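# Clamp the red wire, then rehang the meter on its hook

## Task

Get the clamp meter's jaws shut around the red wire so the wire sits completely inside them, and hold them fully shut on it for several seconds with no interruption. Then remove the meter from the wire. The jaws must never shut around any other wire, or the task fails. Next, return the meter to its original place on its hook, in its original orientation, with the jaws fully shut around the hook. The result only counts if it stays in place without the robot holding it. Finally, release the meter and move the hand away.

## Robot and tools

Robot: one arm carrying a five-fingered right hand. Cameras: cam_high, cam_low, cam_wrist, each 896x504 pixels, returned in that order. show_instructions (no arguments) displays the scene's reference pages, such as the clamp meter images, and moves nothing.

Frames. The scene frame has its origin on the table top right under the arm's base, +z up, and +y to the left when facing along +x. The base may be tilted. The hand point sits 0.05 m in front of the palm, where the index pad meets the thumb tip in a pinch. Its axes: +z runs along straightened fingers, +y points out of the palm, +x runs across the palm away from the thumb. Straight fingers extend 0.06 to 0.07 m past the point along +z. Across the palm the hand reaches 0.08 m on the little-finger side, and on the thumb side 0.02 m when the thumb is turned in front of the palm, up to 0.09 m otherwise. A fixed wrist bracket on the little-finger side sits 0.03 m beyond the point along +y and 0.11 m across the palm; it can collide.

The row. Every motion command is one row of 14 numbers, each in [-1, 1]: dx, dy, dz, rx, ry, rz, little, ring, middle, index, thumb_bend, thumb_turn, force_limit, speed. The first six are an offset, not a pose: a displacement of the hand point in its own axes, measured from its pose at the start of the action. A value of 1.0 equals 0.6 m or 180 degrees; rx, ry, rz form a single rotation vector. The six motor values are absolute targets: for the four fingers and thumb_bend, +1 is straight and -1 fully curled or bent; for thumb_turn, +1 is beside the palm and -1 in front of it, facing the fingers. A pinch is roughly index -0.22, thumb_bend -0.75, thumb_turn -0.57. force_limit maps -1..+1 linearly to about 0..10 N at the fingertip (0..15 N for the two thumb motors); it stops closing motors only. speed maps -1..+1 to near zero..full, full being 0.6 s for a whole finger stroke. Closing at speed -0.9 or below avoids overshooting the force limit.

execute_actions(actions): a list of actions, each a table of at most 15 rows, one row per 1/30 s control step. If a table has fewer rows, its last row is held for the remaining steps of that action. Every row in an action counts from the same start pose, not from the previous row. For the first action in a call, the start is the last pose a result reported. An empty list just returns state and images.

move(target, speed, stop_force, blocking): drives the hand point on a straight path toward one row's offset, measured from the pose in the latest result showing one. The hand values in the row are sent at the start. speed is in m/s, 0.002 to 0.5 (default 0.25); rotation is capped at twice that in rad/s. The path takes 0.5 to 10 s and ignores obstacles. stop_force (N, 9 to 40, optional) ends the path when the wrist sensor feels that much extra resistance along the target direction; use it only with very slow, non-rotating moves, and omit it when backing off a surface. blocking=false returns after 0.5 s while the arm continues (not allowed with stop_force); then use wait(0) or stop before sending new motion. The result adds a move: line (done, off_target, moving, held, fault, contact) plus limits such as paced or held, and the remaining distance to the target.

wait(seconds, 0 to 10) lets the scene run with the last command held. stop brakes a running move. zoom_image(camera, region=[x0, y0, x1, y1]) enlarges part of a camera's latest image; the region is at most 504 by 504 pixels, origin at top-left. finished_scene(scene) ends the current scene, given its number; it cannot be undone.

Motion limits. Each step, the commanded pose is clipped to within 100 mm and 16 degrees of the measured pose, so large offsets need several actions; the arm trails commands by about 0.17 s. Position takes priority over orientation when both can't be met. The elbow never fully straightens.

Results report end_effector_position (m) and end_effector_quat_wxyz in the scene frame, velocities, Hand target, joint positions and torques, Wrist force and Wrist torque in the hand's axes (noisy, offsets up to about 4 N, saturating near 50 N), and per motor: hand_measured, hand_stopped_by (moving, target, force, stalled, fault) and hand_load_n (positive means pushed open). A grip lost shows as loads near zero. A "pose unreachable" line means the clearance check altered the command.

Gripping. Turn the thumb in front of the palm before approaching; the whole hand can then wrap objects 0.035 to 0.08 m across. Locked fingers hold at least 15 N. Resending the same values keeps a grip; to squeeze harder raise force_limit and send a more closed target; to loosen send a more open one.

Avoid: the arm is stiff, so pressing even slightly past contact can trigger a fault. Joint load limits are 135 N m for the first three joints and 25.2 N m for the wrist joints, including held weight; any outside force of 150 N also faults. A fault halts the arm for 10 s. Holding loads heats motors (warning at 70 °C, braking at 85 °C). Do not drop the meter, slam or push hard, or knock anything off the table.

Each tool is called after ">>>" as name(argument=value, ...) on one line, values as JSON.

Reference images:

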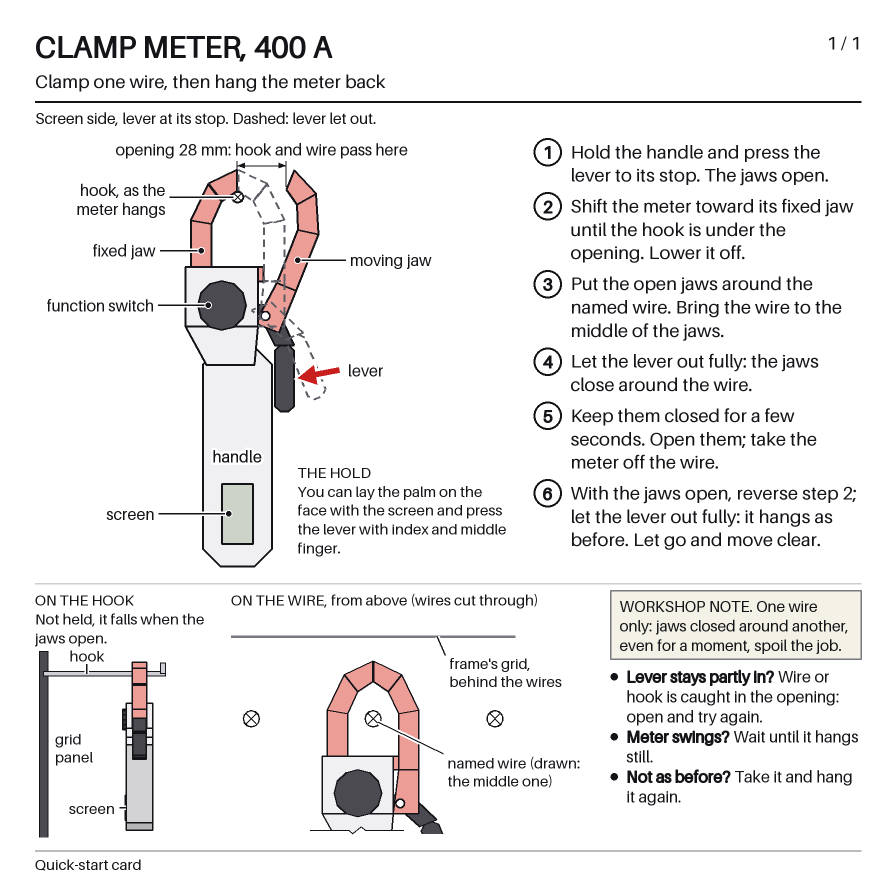

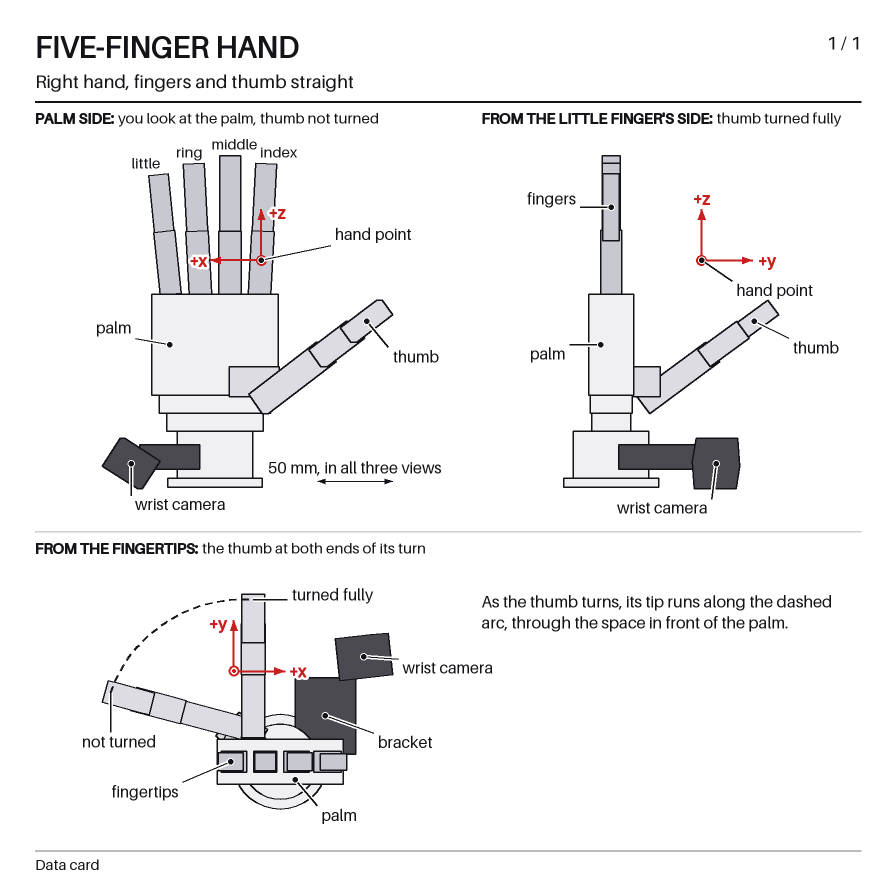

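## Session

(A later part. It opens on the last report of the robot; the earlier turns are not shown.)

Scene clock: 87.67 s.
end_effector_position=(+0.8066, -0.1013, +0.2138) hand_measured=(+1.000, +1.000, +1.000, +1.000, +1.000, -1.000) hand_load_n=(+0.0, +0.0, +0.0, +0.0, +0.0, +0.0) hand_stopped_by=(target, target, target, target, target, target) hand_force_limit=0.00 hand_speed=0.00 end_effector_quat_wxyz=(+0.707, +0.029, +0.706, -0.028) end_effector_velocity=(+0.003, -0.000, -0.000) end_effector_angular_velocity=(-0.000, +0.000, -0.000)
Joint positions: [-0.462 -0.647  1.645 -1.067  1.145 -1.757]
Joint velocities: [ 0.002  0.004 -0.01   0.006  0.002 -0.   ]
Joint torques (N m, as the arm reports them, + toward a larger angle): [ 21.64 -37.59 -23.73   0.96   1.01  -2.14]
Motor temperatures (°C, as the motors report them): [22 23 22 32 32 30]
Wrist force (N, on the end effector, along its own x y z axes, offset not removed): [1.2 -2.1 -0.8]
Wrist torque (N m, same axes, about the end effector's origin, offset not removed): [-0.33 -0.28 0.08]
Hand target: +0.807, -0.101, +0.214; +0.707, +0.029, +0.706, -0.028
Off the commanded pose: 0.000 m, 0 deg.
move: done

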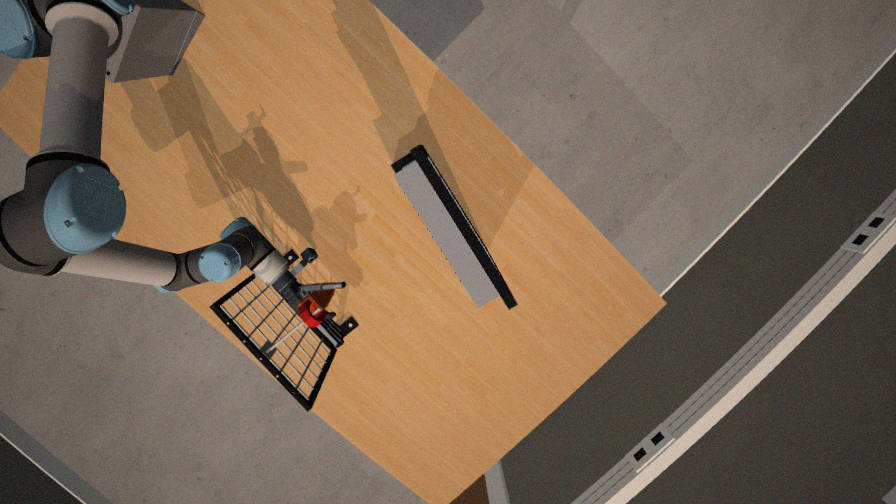

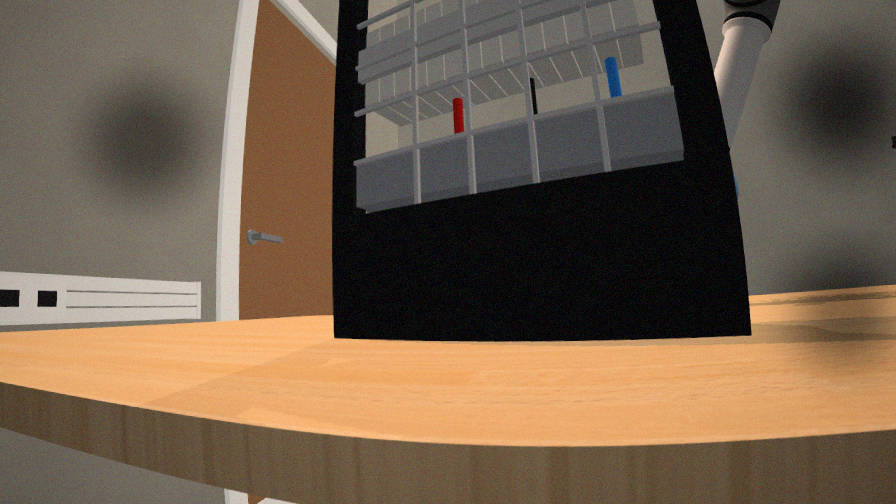

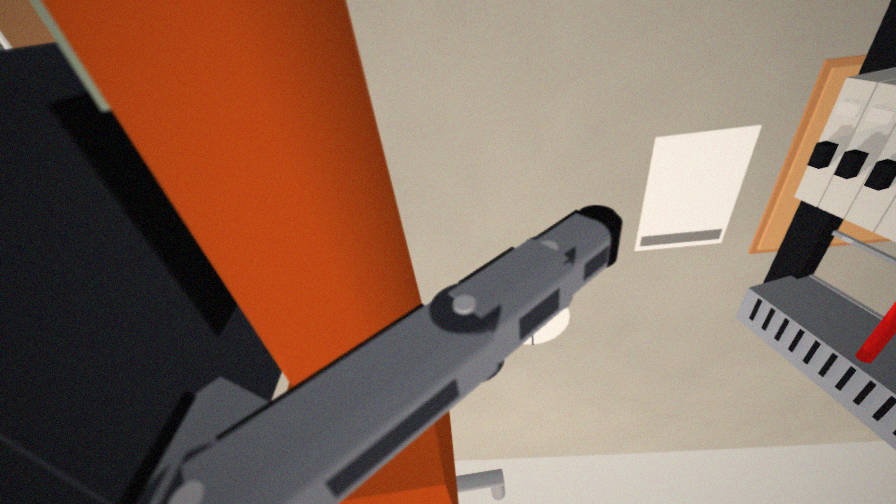

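Grip with little, ring, thumb.

>>> move(target=[0,0.005,0,0,0,0,-1,-1,1,1,-1,-1,0.8,-0.7], speed=0.01)

>>> zoom_image(camera="cam_high", region=[230, 230, 390, 370])

Scene clock: 97.00 s.
end_effector_position=(+0.8069, -0.0983, +0.2138) hand_measured=(-0.812, -0.802, +1.000, +1.000, -0.228, -1.000) hand_load_n=(+10.5, +11.0, +0.0, +0.0, +13.0, +4.0) hand_stopped_by=(force, force, target, target, force, target) hand_force_limit=0.80 hand_speed=-0.70 end_effector_quat_wxyz=(+0.707, +0.029, +0.706, -0.028) end_effector_velocity=(-0.000, -0.001, -0.001) end_effector_angular_velocity=(+0.000, +0.001, -0.004)
Joint positions: [-0.457 -0.647  1.647 -1.069  1.15  -1.757]
Joint velocities: [-0.001  0.001  0.    -0.001  0.003 -0.   ]
Joint torques (N m, as the arm reports them, + toward a larger angle): [ 17.57 -40.27   0.22  -2.61   0.93  -1.04]
Motor temperatures (°C, as the motors report them): [22 23 22 32 32 30]
Wrist force (N, on the end effector, along its own x y z axes, offset not removed): [-1.7 -0.6 -6.4]
Wrist torque (N m, same axes, about the end effector's origin, offset not removed): [0.05 -0.51 -0.45]
Hand target: +0.807, -0.098, +0.214; +0.707, +0.029, +0.706, -0.028
Off the commanded pose: 0.000 m, 0 deg.
move: done

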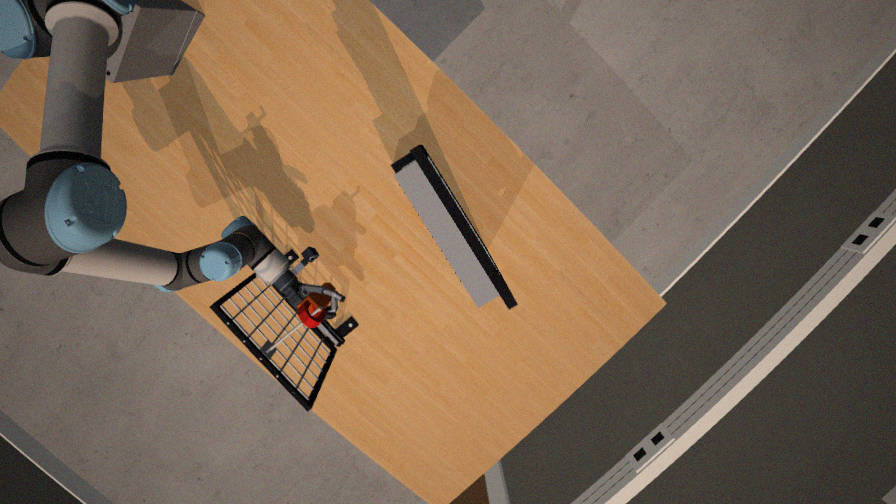

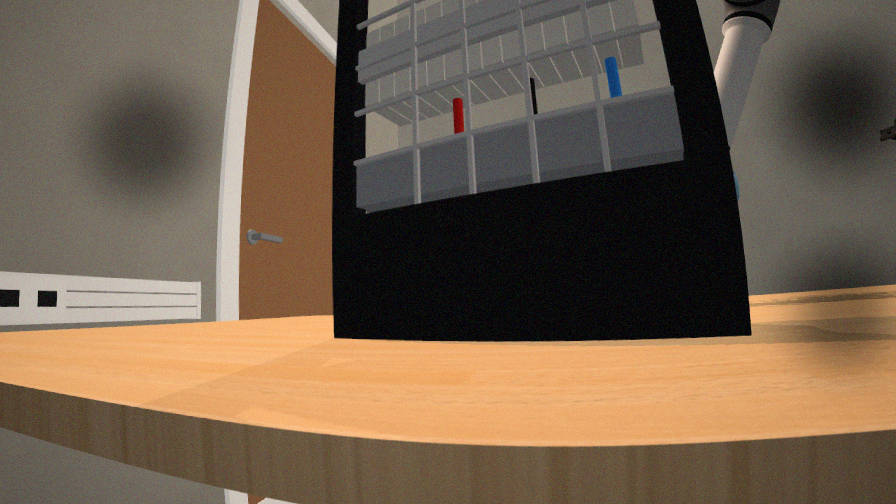

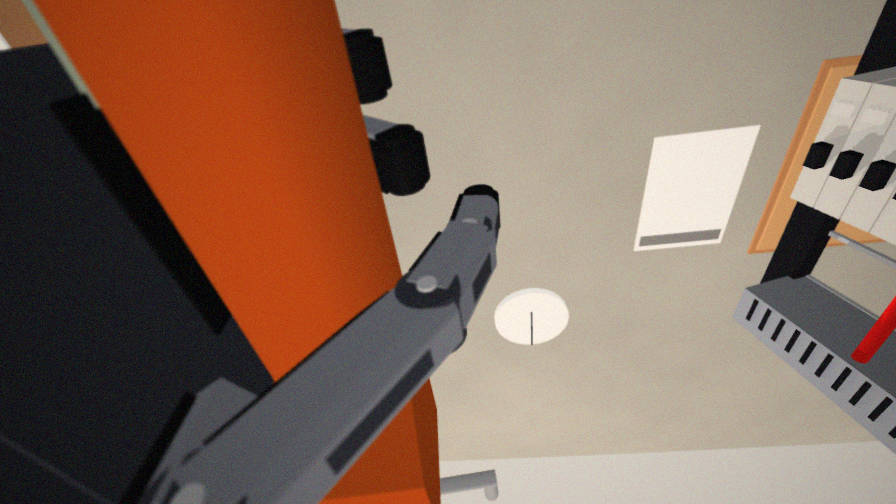

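Region (230, 230, 390, 370) of cam_high's 896x504 image, scaled by 3.150, with more detail than that image has; it fills the top 441 rows of this view, and the rest is white.

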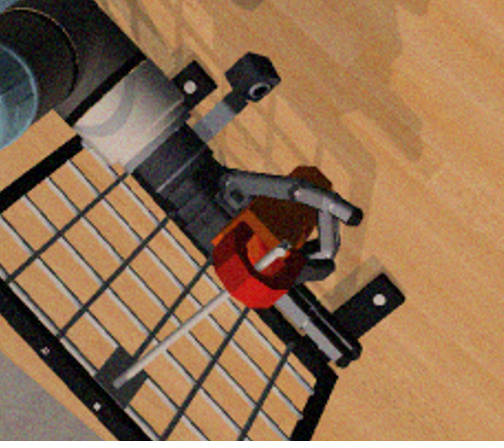

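>>> move(target=[-0.004,0,-0.004,0,0,0,-1,-1,-1,-1,-1,-1,1,-0.6], speed=0.01)

>>> zoom_image(camera="cam_high", region=[230, 230, 390, 370])

Scene clock: 103.67 s.
end_effector_position=(+0.8045, -0.0981, +0.2162) hand_measured=(-0.812, -0.802, -0.336, -0.572, -0.228, -1.000) hand_load_n=(+9.5, +10.5, +7.5, +9.5, +14.5, +4.5) hand_stopped_by=(force, force, force, force, force, target) hand_force_limit=1.00 hand_speed=-0.60 end_effector_quat_wxyz=(+0.707, +0.029, +0.706, -0.028) end_effector_velocity=(+0.000, -0.000, -0.000) end_effector_angular_velocity=(+0.000, +0.000, -0.001)
Joint positions: [-0.458 -0.654  1.657 -1.071  1.149 -1.757]
Joint velocities: [ 0.     0.     0.    -0.     0.002  0.   ]
Joint torques (N m, as the arm reports them, + toward a larger angle): [  2.17 -51.58   1.74  -3.85  -1.74   2.5 ]
Motor temperatures (°C, as the motors report them): [22 23 22 32 32 30]
Wrist force (N, on the end effector, along its own x y z axes, offset not removed): [0.9 -1.2 0.1]
Wrist torque (N m, same axes, about the end effector's origin, offset not removed): [-0.13 0.09 -0.17]
Hand target: +0.804, -0.098, +0.216; +0.707, +0.029, +0.706, -0.028
Off the commanded pose: 0.000 m, 0 deg.
move: done

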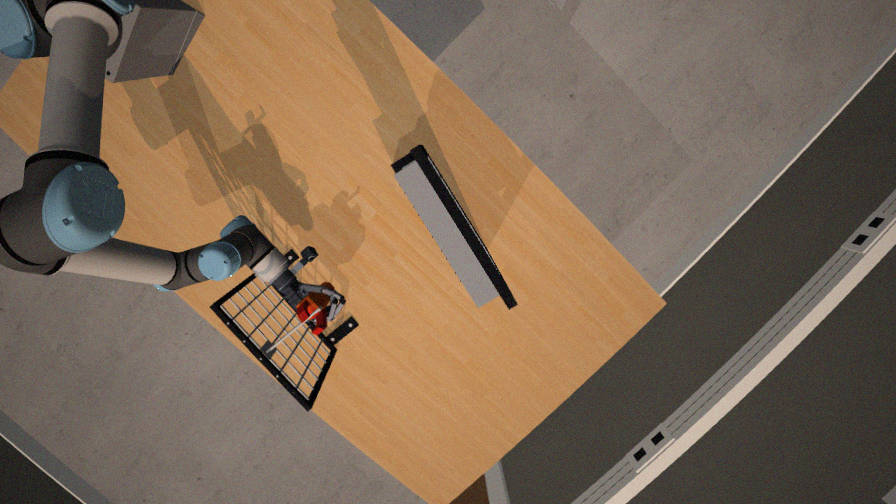

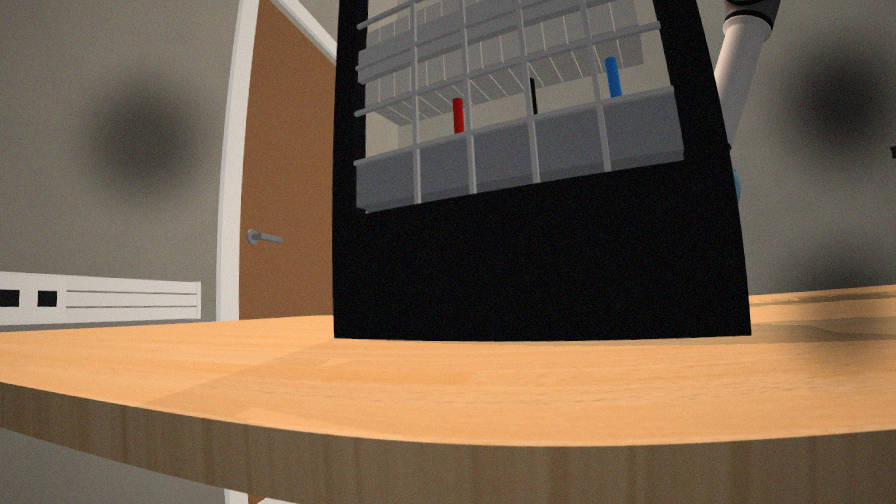

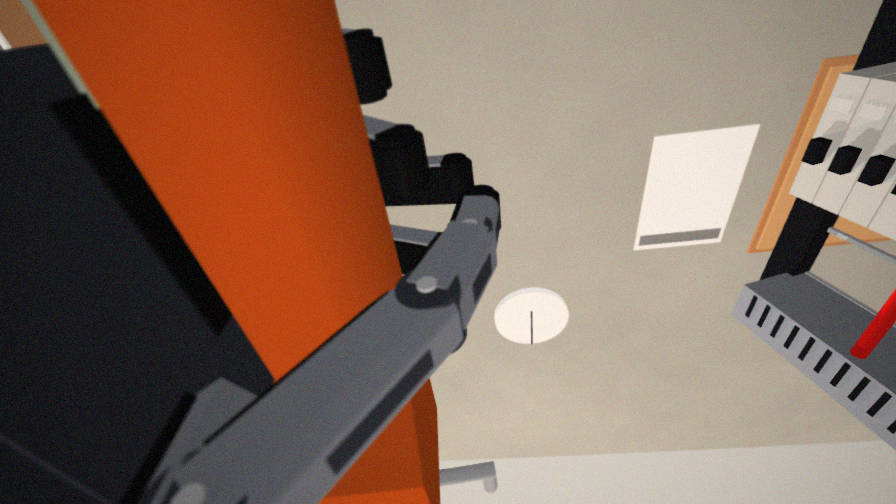

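Region (230, 230, 390, 370) of cam_high's 896x504 image, scaled by 3.150, with more detail than that image has; it fills the top 441 rows of this view, and the rest is white.

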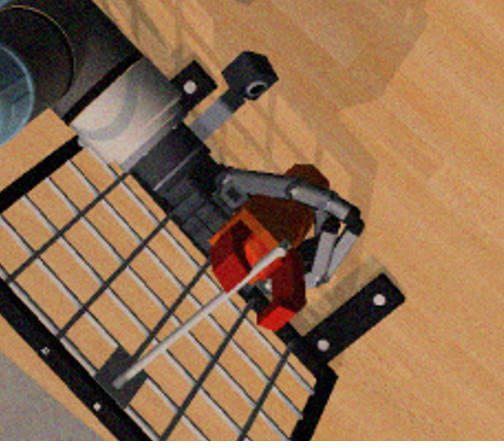

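>>> move(target=[0,0,-0.014,0,0,0,-1,-1,-1,-1,-1,-1,1,-0.6], speed=0.01)

>>> move(target=[0.06,0,0,0,0,0,-1,-1,-1,-1,-1,-1,1,-0.6], speed=0.015, stop_force=10)

>>> zoom_image(camera="cam_high", region=[230, 230, 390, 370])

Scene clock: 116.40 s.
end_effector_position=(+0.7964, -0.0975, +0.2162) hand_measured=(-0.812, -0.802, -0.336, -0.572, -0.228, -1.000) hand_load_n=(+9.5, +10.5, +7.5, +9.5, +14.5, +4.5) hand_stopped_by=(force, force, force, force, force, target) hand_force_limit=1.00 hand_speed=-0.60 end_effector_quat_wxyz=(+0.707, +0.029, +0.706, -0.028) end_effector_velocity=(-0.003, +0.000, +0.000) end_effector_angular_velocity=(-0.000, -0.001, -0.000)
Joint positions: [-0.464 -0.664  1.683 -1.089  1.143 -1.756]
Joint velocities: [-0.002 -0.004  0.009 -0.006 -0.002  0.   ]
Joint torques (N m, as the arm reports them, + toward a larger angle): [  3.09 -50.93   1.16  -4.1   -1.9    2.58]
Motor temperatures (°C, as the motors report them): [22 23 22 32 32 30]
Wrist force (N, on the end effector, along its own x y z axes, offset not removed): [3.3 -2.3 0.3]
Wrist torque (N m, same axes, about the end effector's origin, offset not removed): [-0.22 -0.14 0.12]
Hand target: +0.796, -0.097, +0.216; +0.707, +0.029, +0.706, -0.028
Off the commanded pose: 0.000 m, 0 deg.
move: done

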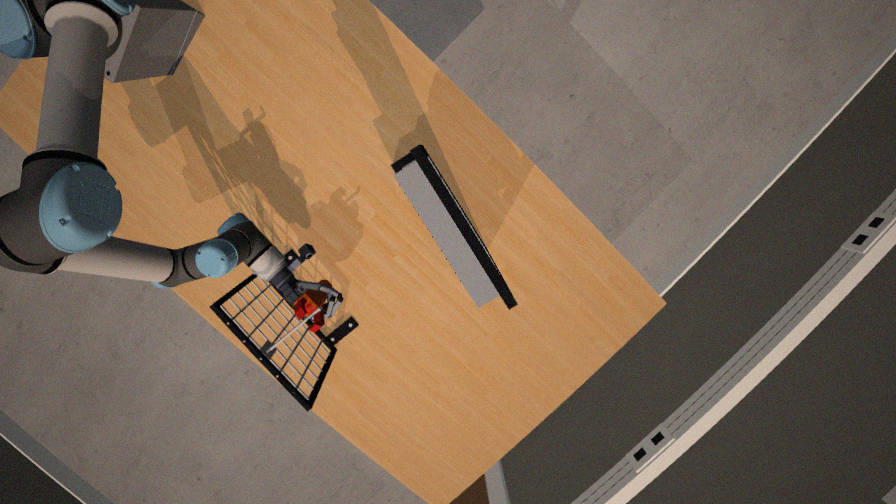

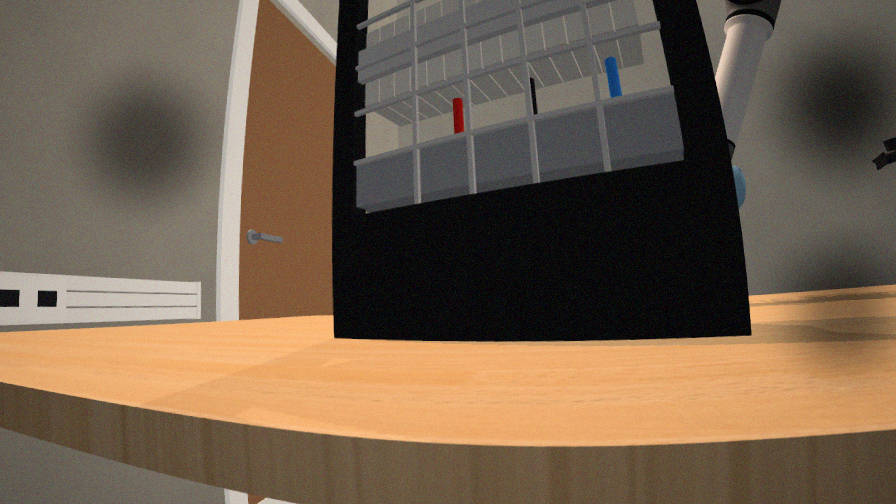

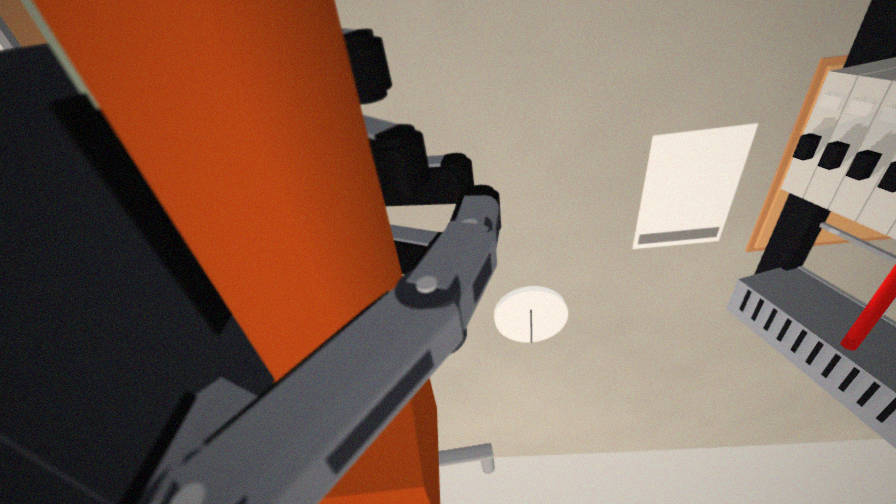

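Scene clock: 119.07 s.
end_effector_position=(+0.7964, -0.0974, +0.1805) hand_measured=(-0.812, -0.802, -0.336, -0.572, -0.228, -1.000) hand_load_n=(+9.5, +10.5, +7.5, +9.5, +14.5, +4.5) hand_stopped_by=(force, force, force, force, force, target) hand_force_limit=1.00 hand_speed=-0.60 end_effector_quat_wxyz=(+0.707, +0.029, +0.706, -0.028) end_effector_velocity=(-0.001, +0.001, -0.004) end_effector_angular_velocity=(+0.001, +0.001, -0.000)
Joint positions: [-0.475 -0.588  1.652 -1.134  1.132 -1.756]
Joint velocities: [-0.     0.007 -0.001 -0.004 -0.     0.   ]
Joint torques (N m, as the arm reports them, + toward a larger angle): [  2.74 -39.84 -23.44  -3.9   -1.83   2.64]
Motor temperatures (°C, as the motors report them): [22 23 22 32 32 30]
Wrist force (N, on the end effector, along its own x y z axes, offset not removed): [2.5 -4.9 0.3]
Wrist torque (N m, same axes, about the end effector's origin, offset not removed): [-0.69 -0.13 -0.16]
Hand target: +0.796, -0.097, +0.180; +0.707, +0.029, +0.706, -0.028
Off the commanded pose: 0.000 m, 0 deg.
move: done

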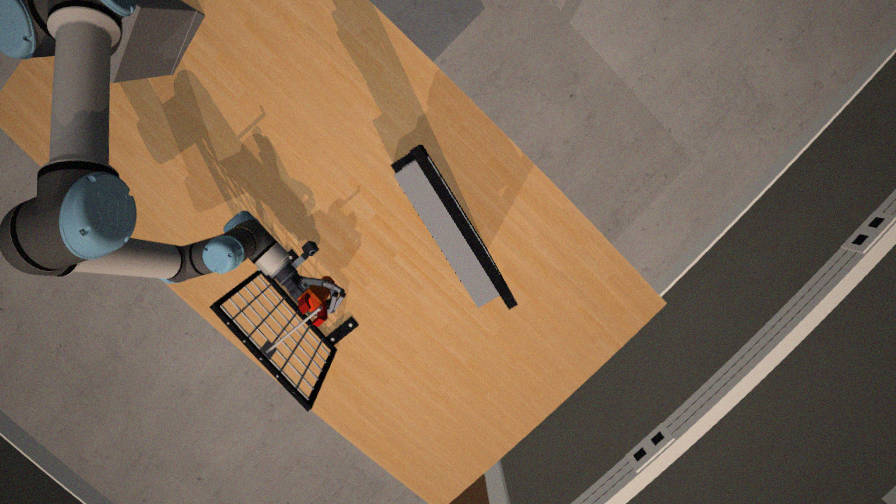

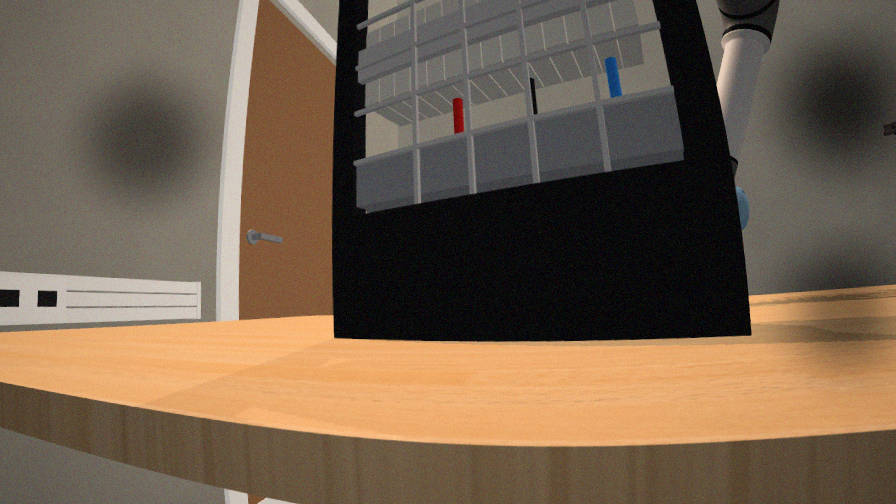

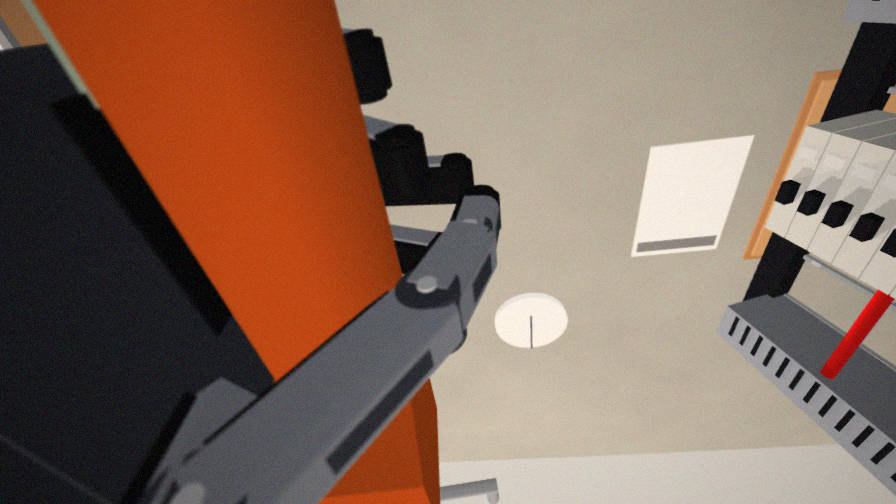

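Region (230, 230, 390, 370) of cam_high's 896x504 image, scaled by 3.150, with more detail than that image has; it fills the top 441 rows of this view, and the rest is white.

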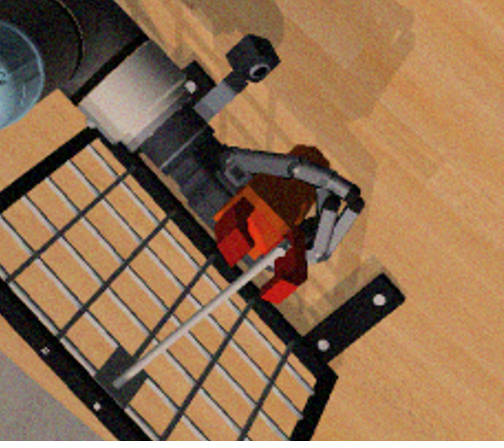

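>>> move(target=[0,0.17,0,0,0,0,-1,-1,-1,-1,-1,-1,1,-0.6], speed=0.1)

>>> move(target=[0,0,0,0,0,-0.5,-1,-1,-1,-1,-1,-1,1,-0.6])

>>> move(target=[0,0,0.2,0,0.065,0,-1,-1,-1,-1,-1,-1,1,-0.6], speed=0.08)

Scene clock: 131.40 s.
end_effector_position=(+0.8044, +0.0040, +0.1807) hand_measured=(-0.812, -0.802, -0.336, -0.572, -0.228, -1.000) hand_load_n=(+9.5, +10.5, +7.5, +9.5, +14.5, +4.5) hand_stopped_by=(force, force, force, force, force, target) hand_force_limit=1.00 hand_speed=-0.60 end_effector_quat_wxyz=(+0.707, +0.029, +0.706, -0.027) end_effector_velocity=(+0.001, +0.003, +0.001) end_effector_angular_velocity=(-0.001, -0.002, -0.000)
Joint positions: [-0.303 -0.554  1.669 -1.181  1.304 -1.768]
Joint velocities: [ 0.006  0.    -0.001 -0.001  0.005 -0.   ]
Joint torques (N m, as the arm reports them, + toward a larger angle): [ 22.11 -38.95 -22.13  -4.18   1.11  -2.09]
Motor temperatures (°C, as the motors report them): [22 23 22 32 32 30]
Wrist force (N, on the end effector, along its own x y z axes, offset not removed): [1.8 -0.7 0.1]
Wrist torque (N m, same axes, about the end effector's origin, offset not removed): [-0.17 0.00 0.01]
Hand target: +0.804, +0.004, +0.181; +0.707, +0.029, +0.706, -0.027
Off the commanded pose: 0.000 m, 0 deg.
move: done

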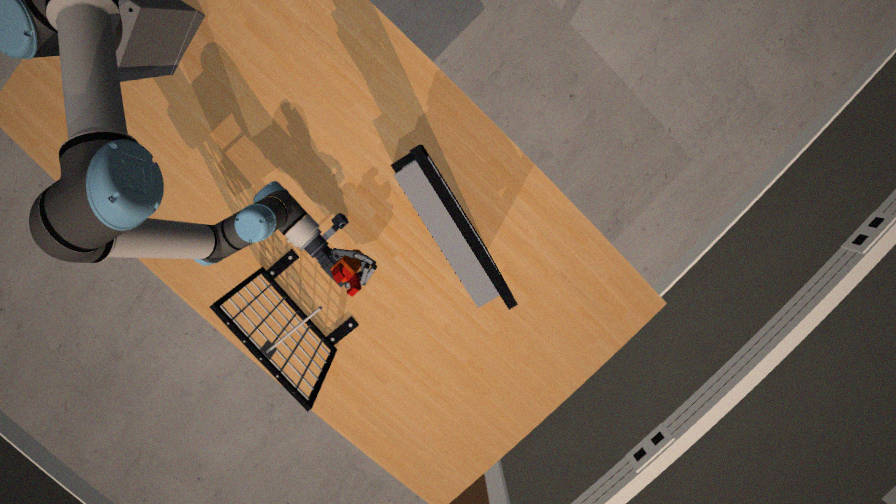

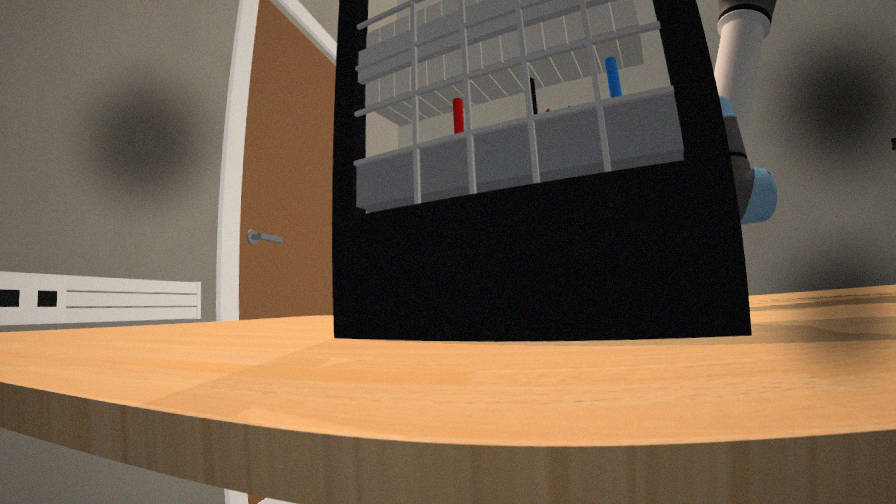

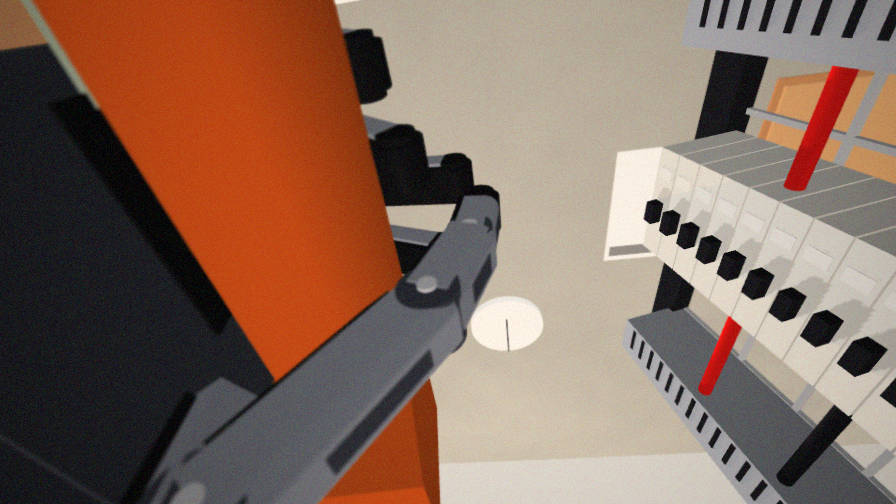

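Scene clock: 135.10 s.
end_effector_position=(+0.8044, +0.0041, +0.1807) hand_measured=(-0.812, -0.802, -0.336, -0.572, -0.228, -1.000) hand_load_n=(+9.5, +10.5, +7.5, +9.5, +14.5, +4.5) hand_stopped_by=(force, force, force, force, force, target) hand_force_limit=1.00 hand_speed=-0.60 end_effector_quat_wxyz=(+0.481, -0.478, +0.520, -0.519) end_effector_velocity=(+0.000, -0.000, -0.001) end_effector_angular_velocity=(-0.013, +0.002, -0.001)
Joint positions: [-0.218 -0.729  1.727 -1.062  1.388 -3.342]
Joint velocities: [ 0.002  0.    -0.001  0.002  0.003 -0.013]
Joint torques (N m, as the arm reports them, + toward a larger angle): [ 22.48 -50.19 -25.5    0.26   0.88  -2.13]
Motor temperatures (°C, as the motors report them): [22 23 22 32 32 30]
Wrist force (N, on the end effector, along its own x y z axes, offset not removed): [0.7 2.1 -1.0]
Wrist torque (N m, same axes, about the end effector's origin, offset not removed): [0.34 0.09 0.03]
Hand target: +0.804, +0.004, +0.181; +0.481, -0.479, +0.519, -0.520
Off the commanded pose: 0.000 m, 0 deg.
move: done

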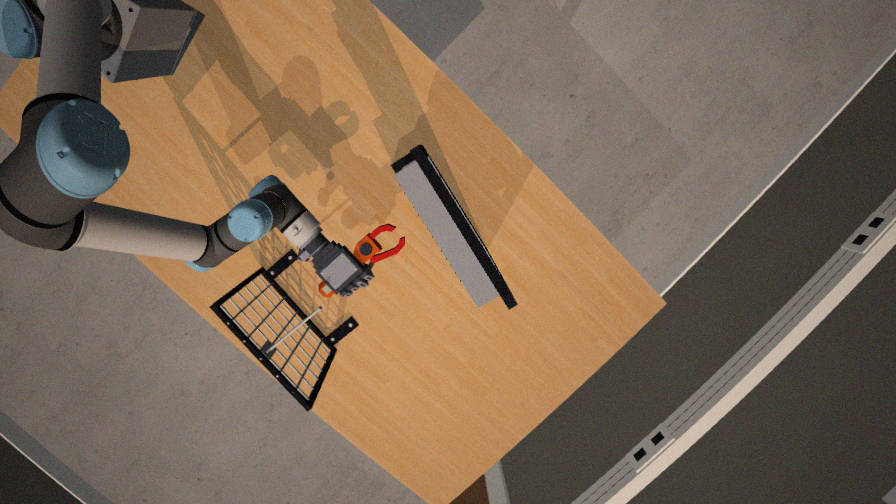

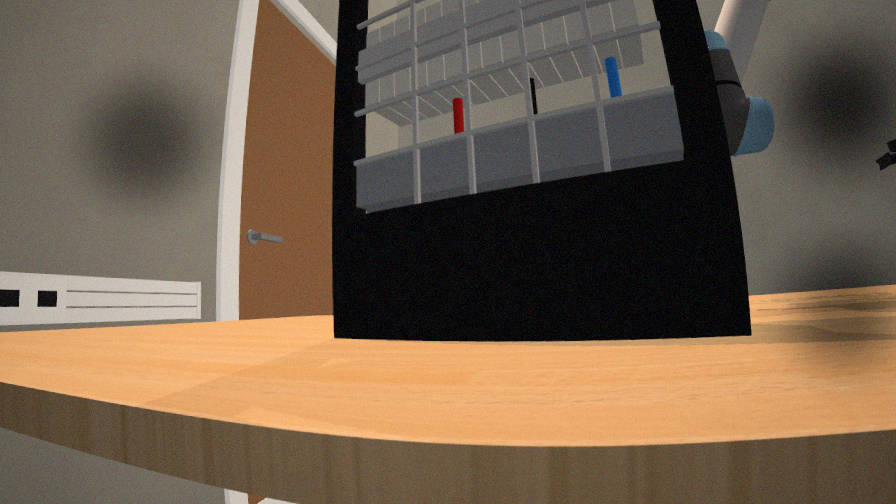

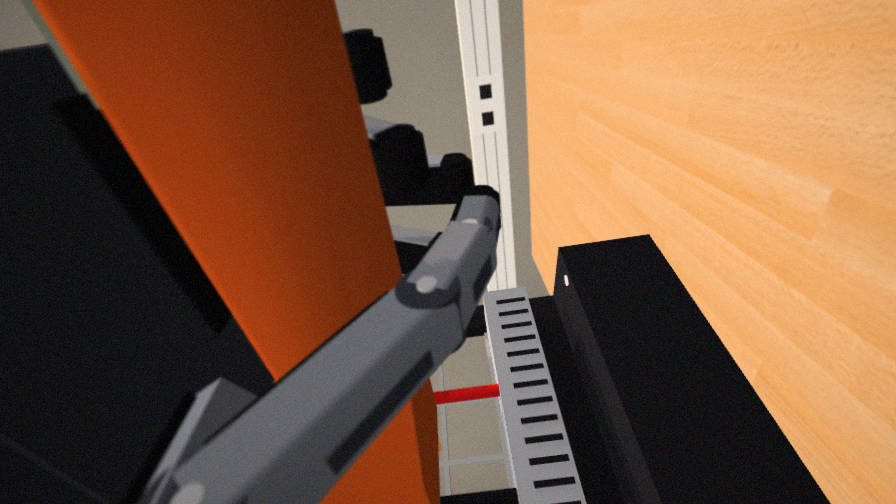

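Scene clock: 137.10 s.
end_effector_position=(+0.9237, -0.0053, +0.1810) hand_measured=(-0.812, -0.802, -0.336, -0.572, -0.228, -1.000) hand_load_n=(+9.5, +10.5, +7.0, +9.5, +14.5, +4.5) hand_stopped_by=(force, force, force, force, force, target) hand_force_limit=1.00 hand_speed=-0.60 end_effector_quat_wxyz=(+0.426, -0.423, +0.566, -0.565) end_effector_velocity=(+0.003, -0.001, +0.001) end_effector_angular_velocity=(-0.000, -0.001, -0.004)
Joint positions: [-0.11  -0.538  1.289 -0.857  1.696 -3.35 ]
Joint velocities: [ 0.001  0.005 -0.013  0.006  0.004 -0.   ]
Joint torques (N m, as the arm reports them, + toward a larger angle): [ 24.25 -46.74 -30.05   0.09   0.97  -2.11]
Motor temperatures (°C, as the motors report them): [22 23 22 32 32 30]
Wrist force (N, on the end effector, along its own x y z axes, offset not removed): [-0.6 3.1 0.4]
Wrist torque (N m, same axes, about the end effector's origin, offset not removed): [0.26 0.00 -0.09]
Hand target: +0.924, -0.005, +0.181; +0.426, -0.423, +0.566, -0.565
Off the commanded pose: 0.000 m, 0 deg.
move: done

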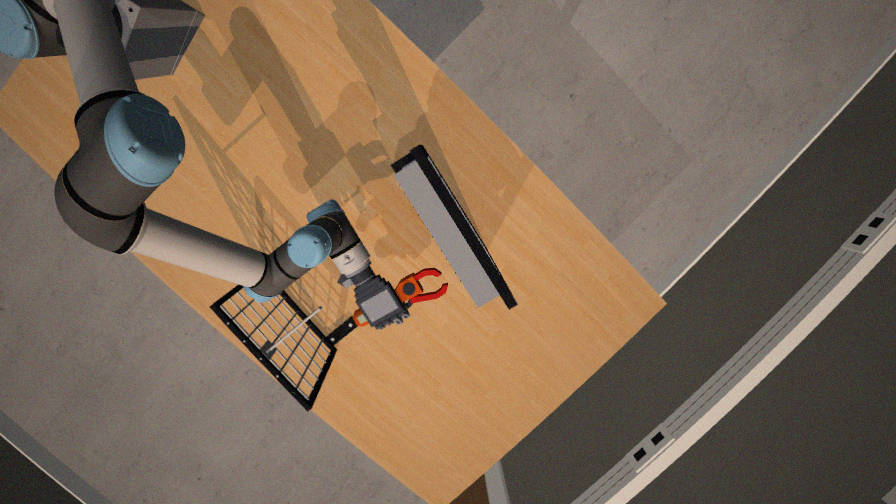

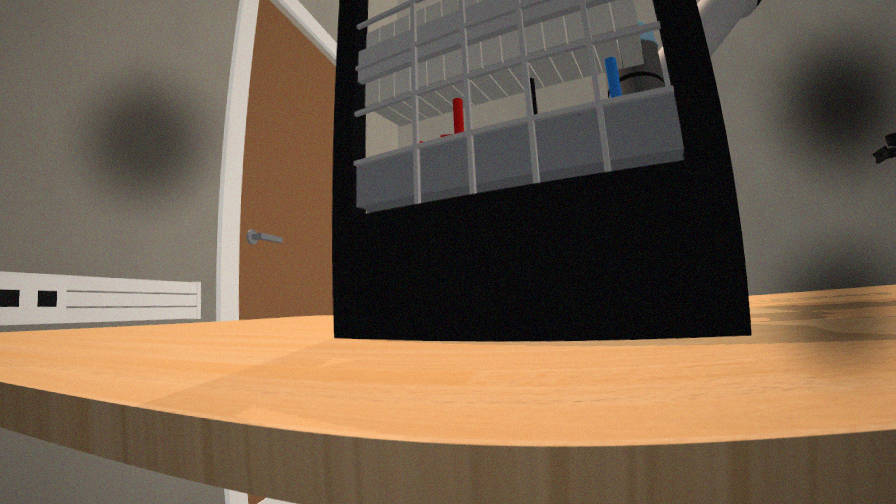

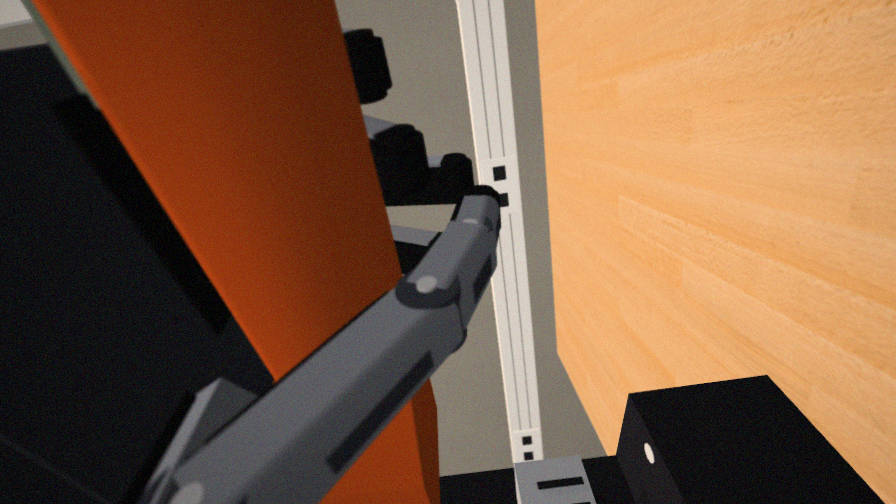

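>>> move(target=[-0.06,0,-0.05,0,0,0,-1,-1,-1,-1,-1,-1,1,-0.6], speed=0.03, stop_force=10)

>>> zoom_image(camera="cam_low", region=[360, 60, 560, 180])

Scene clock: 145.83 s.
end_effector_position=(+0.9051, +0.0374, +0.1811) hand_measured=(-0.812, -0.802, -0.336, -0.572, -0.228, -1.000) hand_load_n=(+9.5, +10.5, +7.0, +9.5, +14.5, +4.5) hand_stopped_by=(force, force, force, force, force, target) hand_force_limit=1.00 hand_speed=-0.60 end_effector_quat_wxyz=(+0.426, -0.423, +0.566, -0.565) end_effector_velocity=(-0.001, +0.001, -0.000) end_effector_angular_velocity=(+0.000, +0.000, -0.002)
Joint positions: [-0.05  -0.547  1.346 -0.906  1.756 -3.357]
Joint velocities: [ 0.002  0.     0.002 -0.003  0.004 -0.   ]
Joint torques (N m, as the arm reports them, + toward a larger angle): [ 25.04 -56.3   -4.61  -4.55   0.99  -2.21]
Motor temperatures (°C, as the motors report them): [22 23 22 32 32 30]
Wrist force (N, on the end effector, along its own x y z axes, offset not removed): [0.0 1.9 -0.7]
Wrist torque (N m, same axes, about the end effector's origin, offset not removed): [0.28 0.06 -0.05]
Hand target: +0.905, +0.038, +0.181; +0.426, -0.423, +0.566, -0.565
Off the commanded pose: 0.000 m, 0 deg.
move: done

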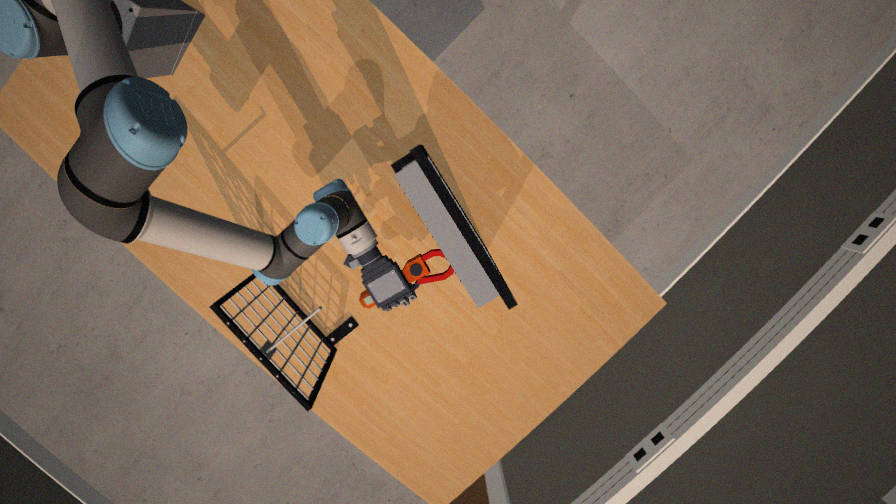

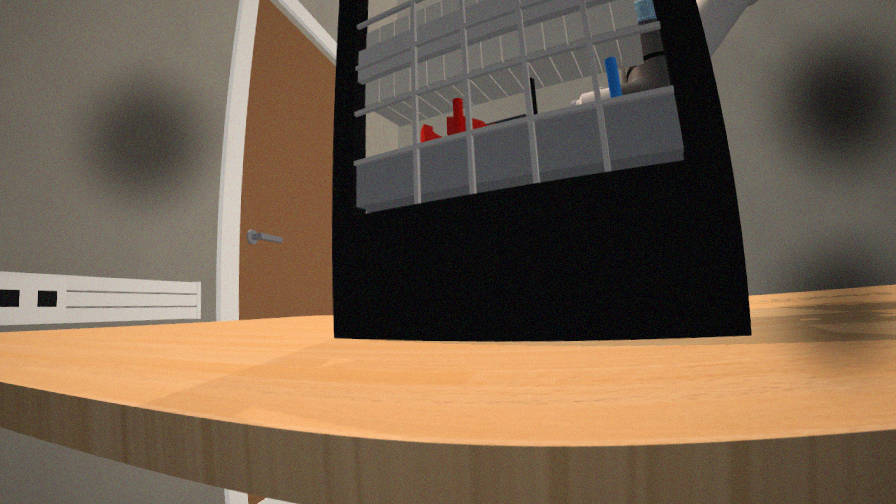

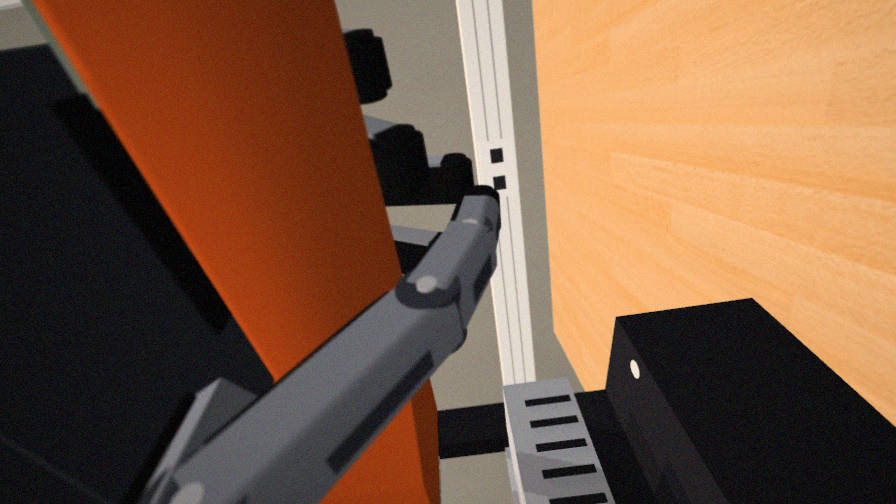

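Region (360, 60, 560, 180) of cam_low's 896x504 image, scaled by 2.520, with more detail than that image has; it fills the top 302 rows of this view, and the rest is white.

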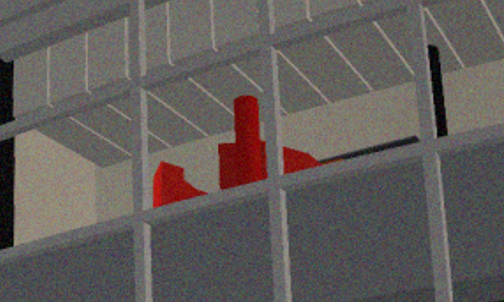

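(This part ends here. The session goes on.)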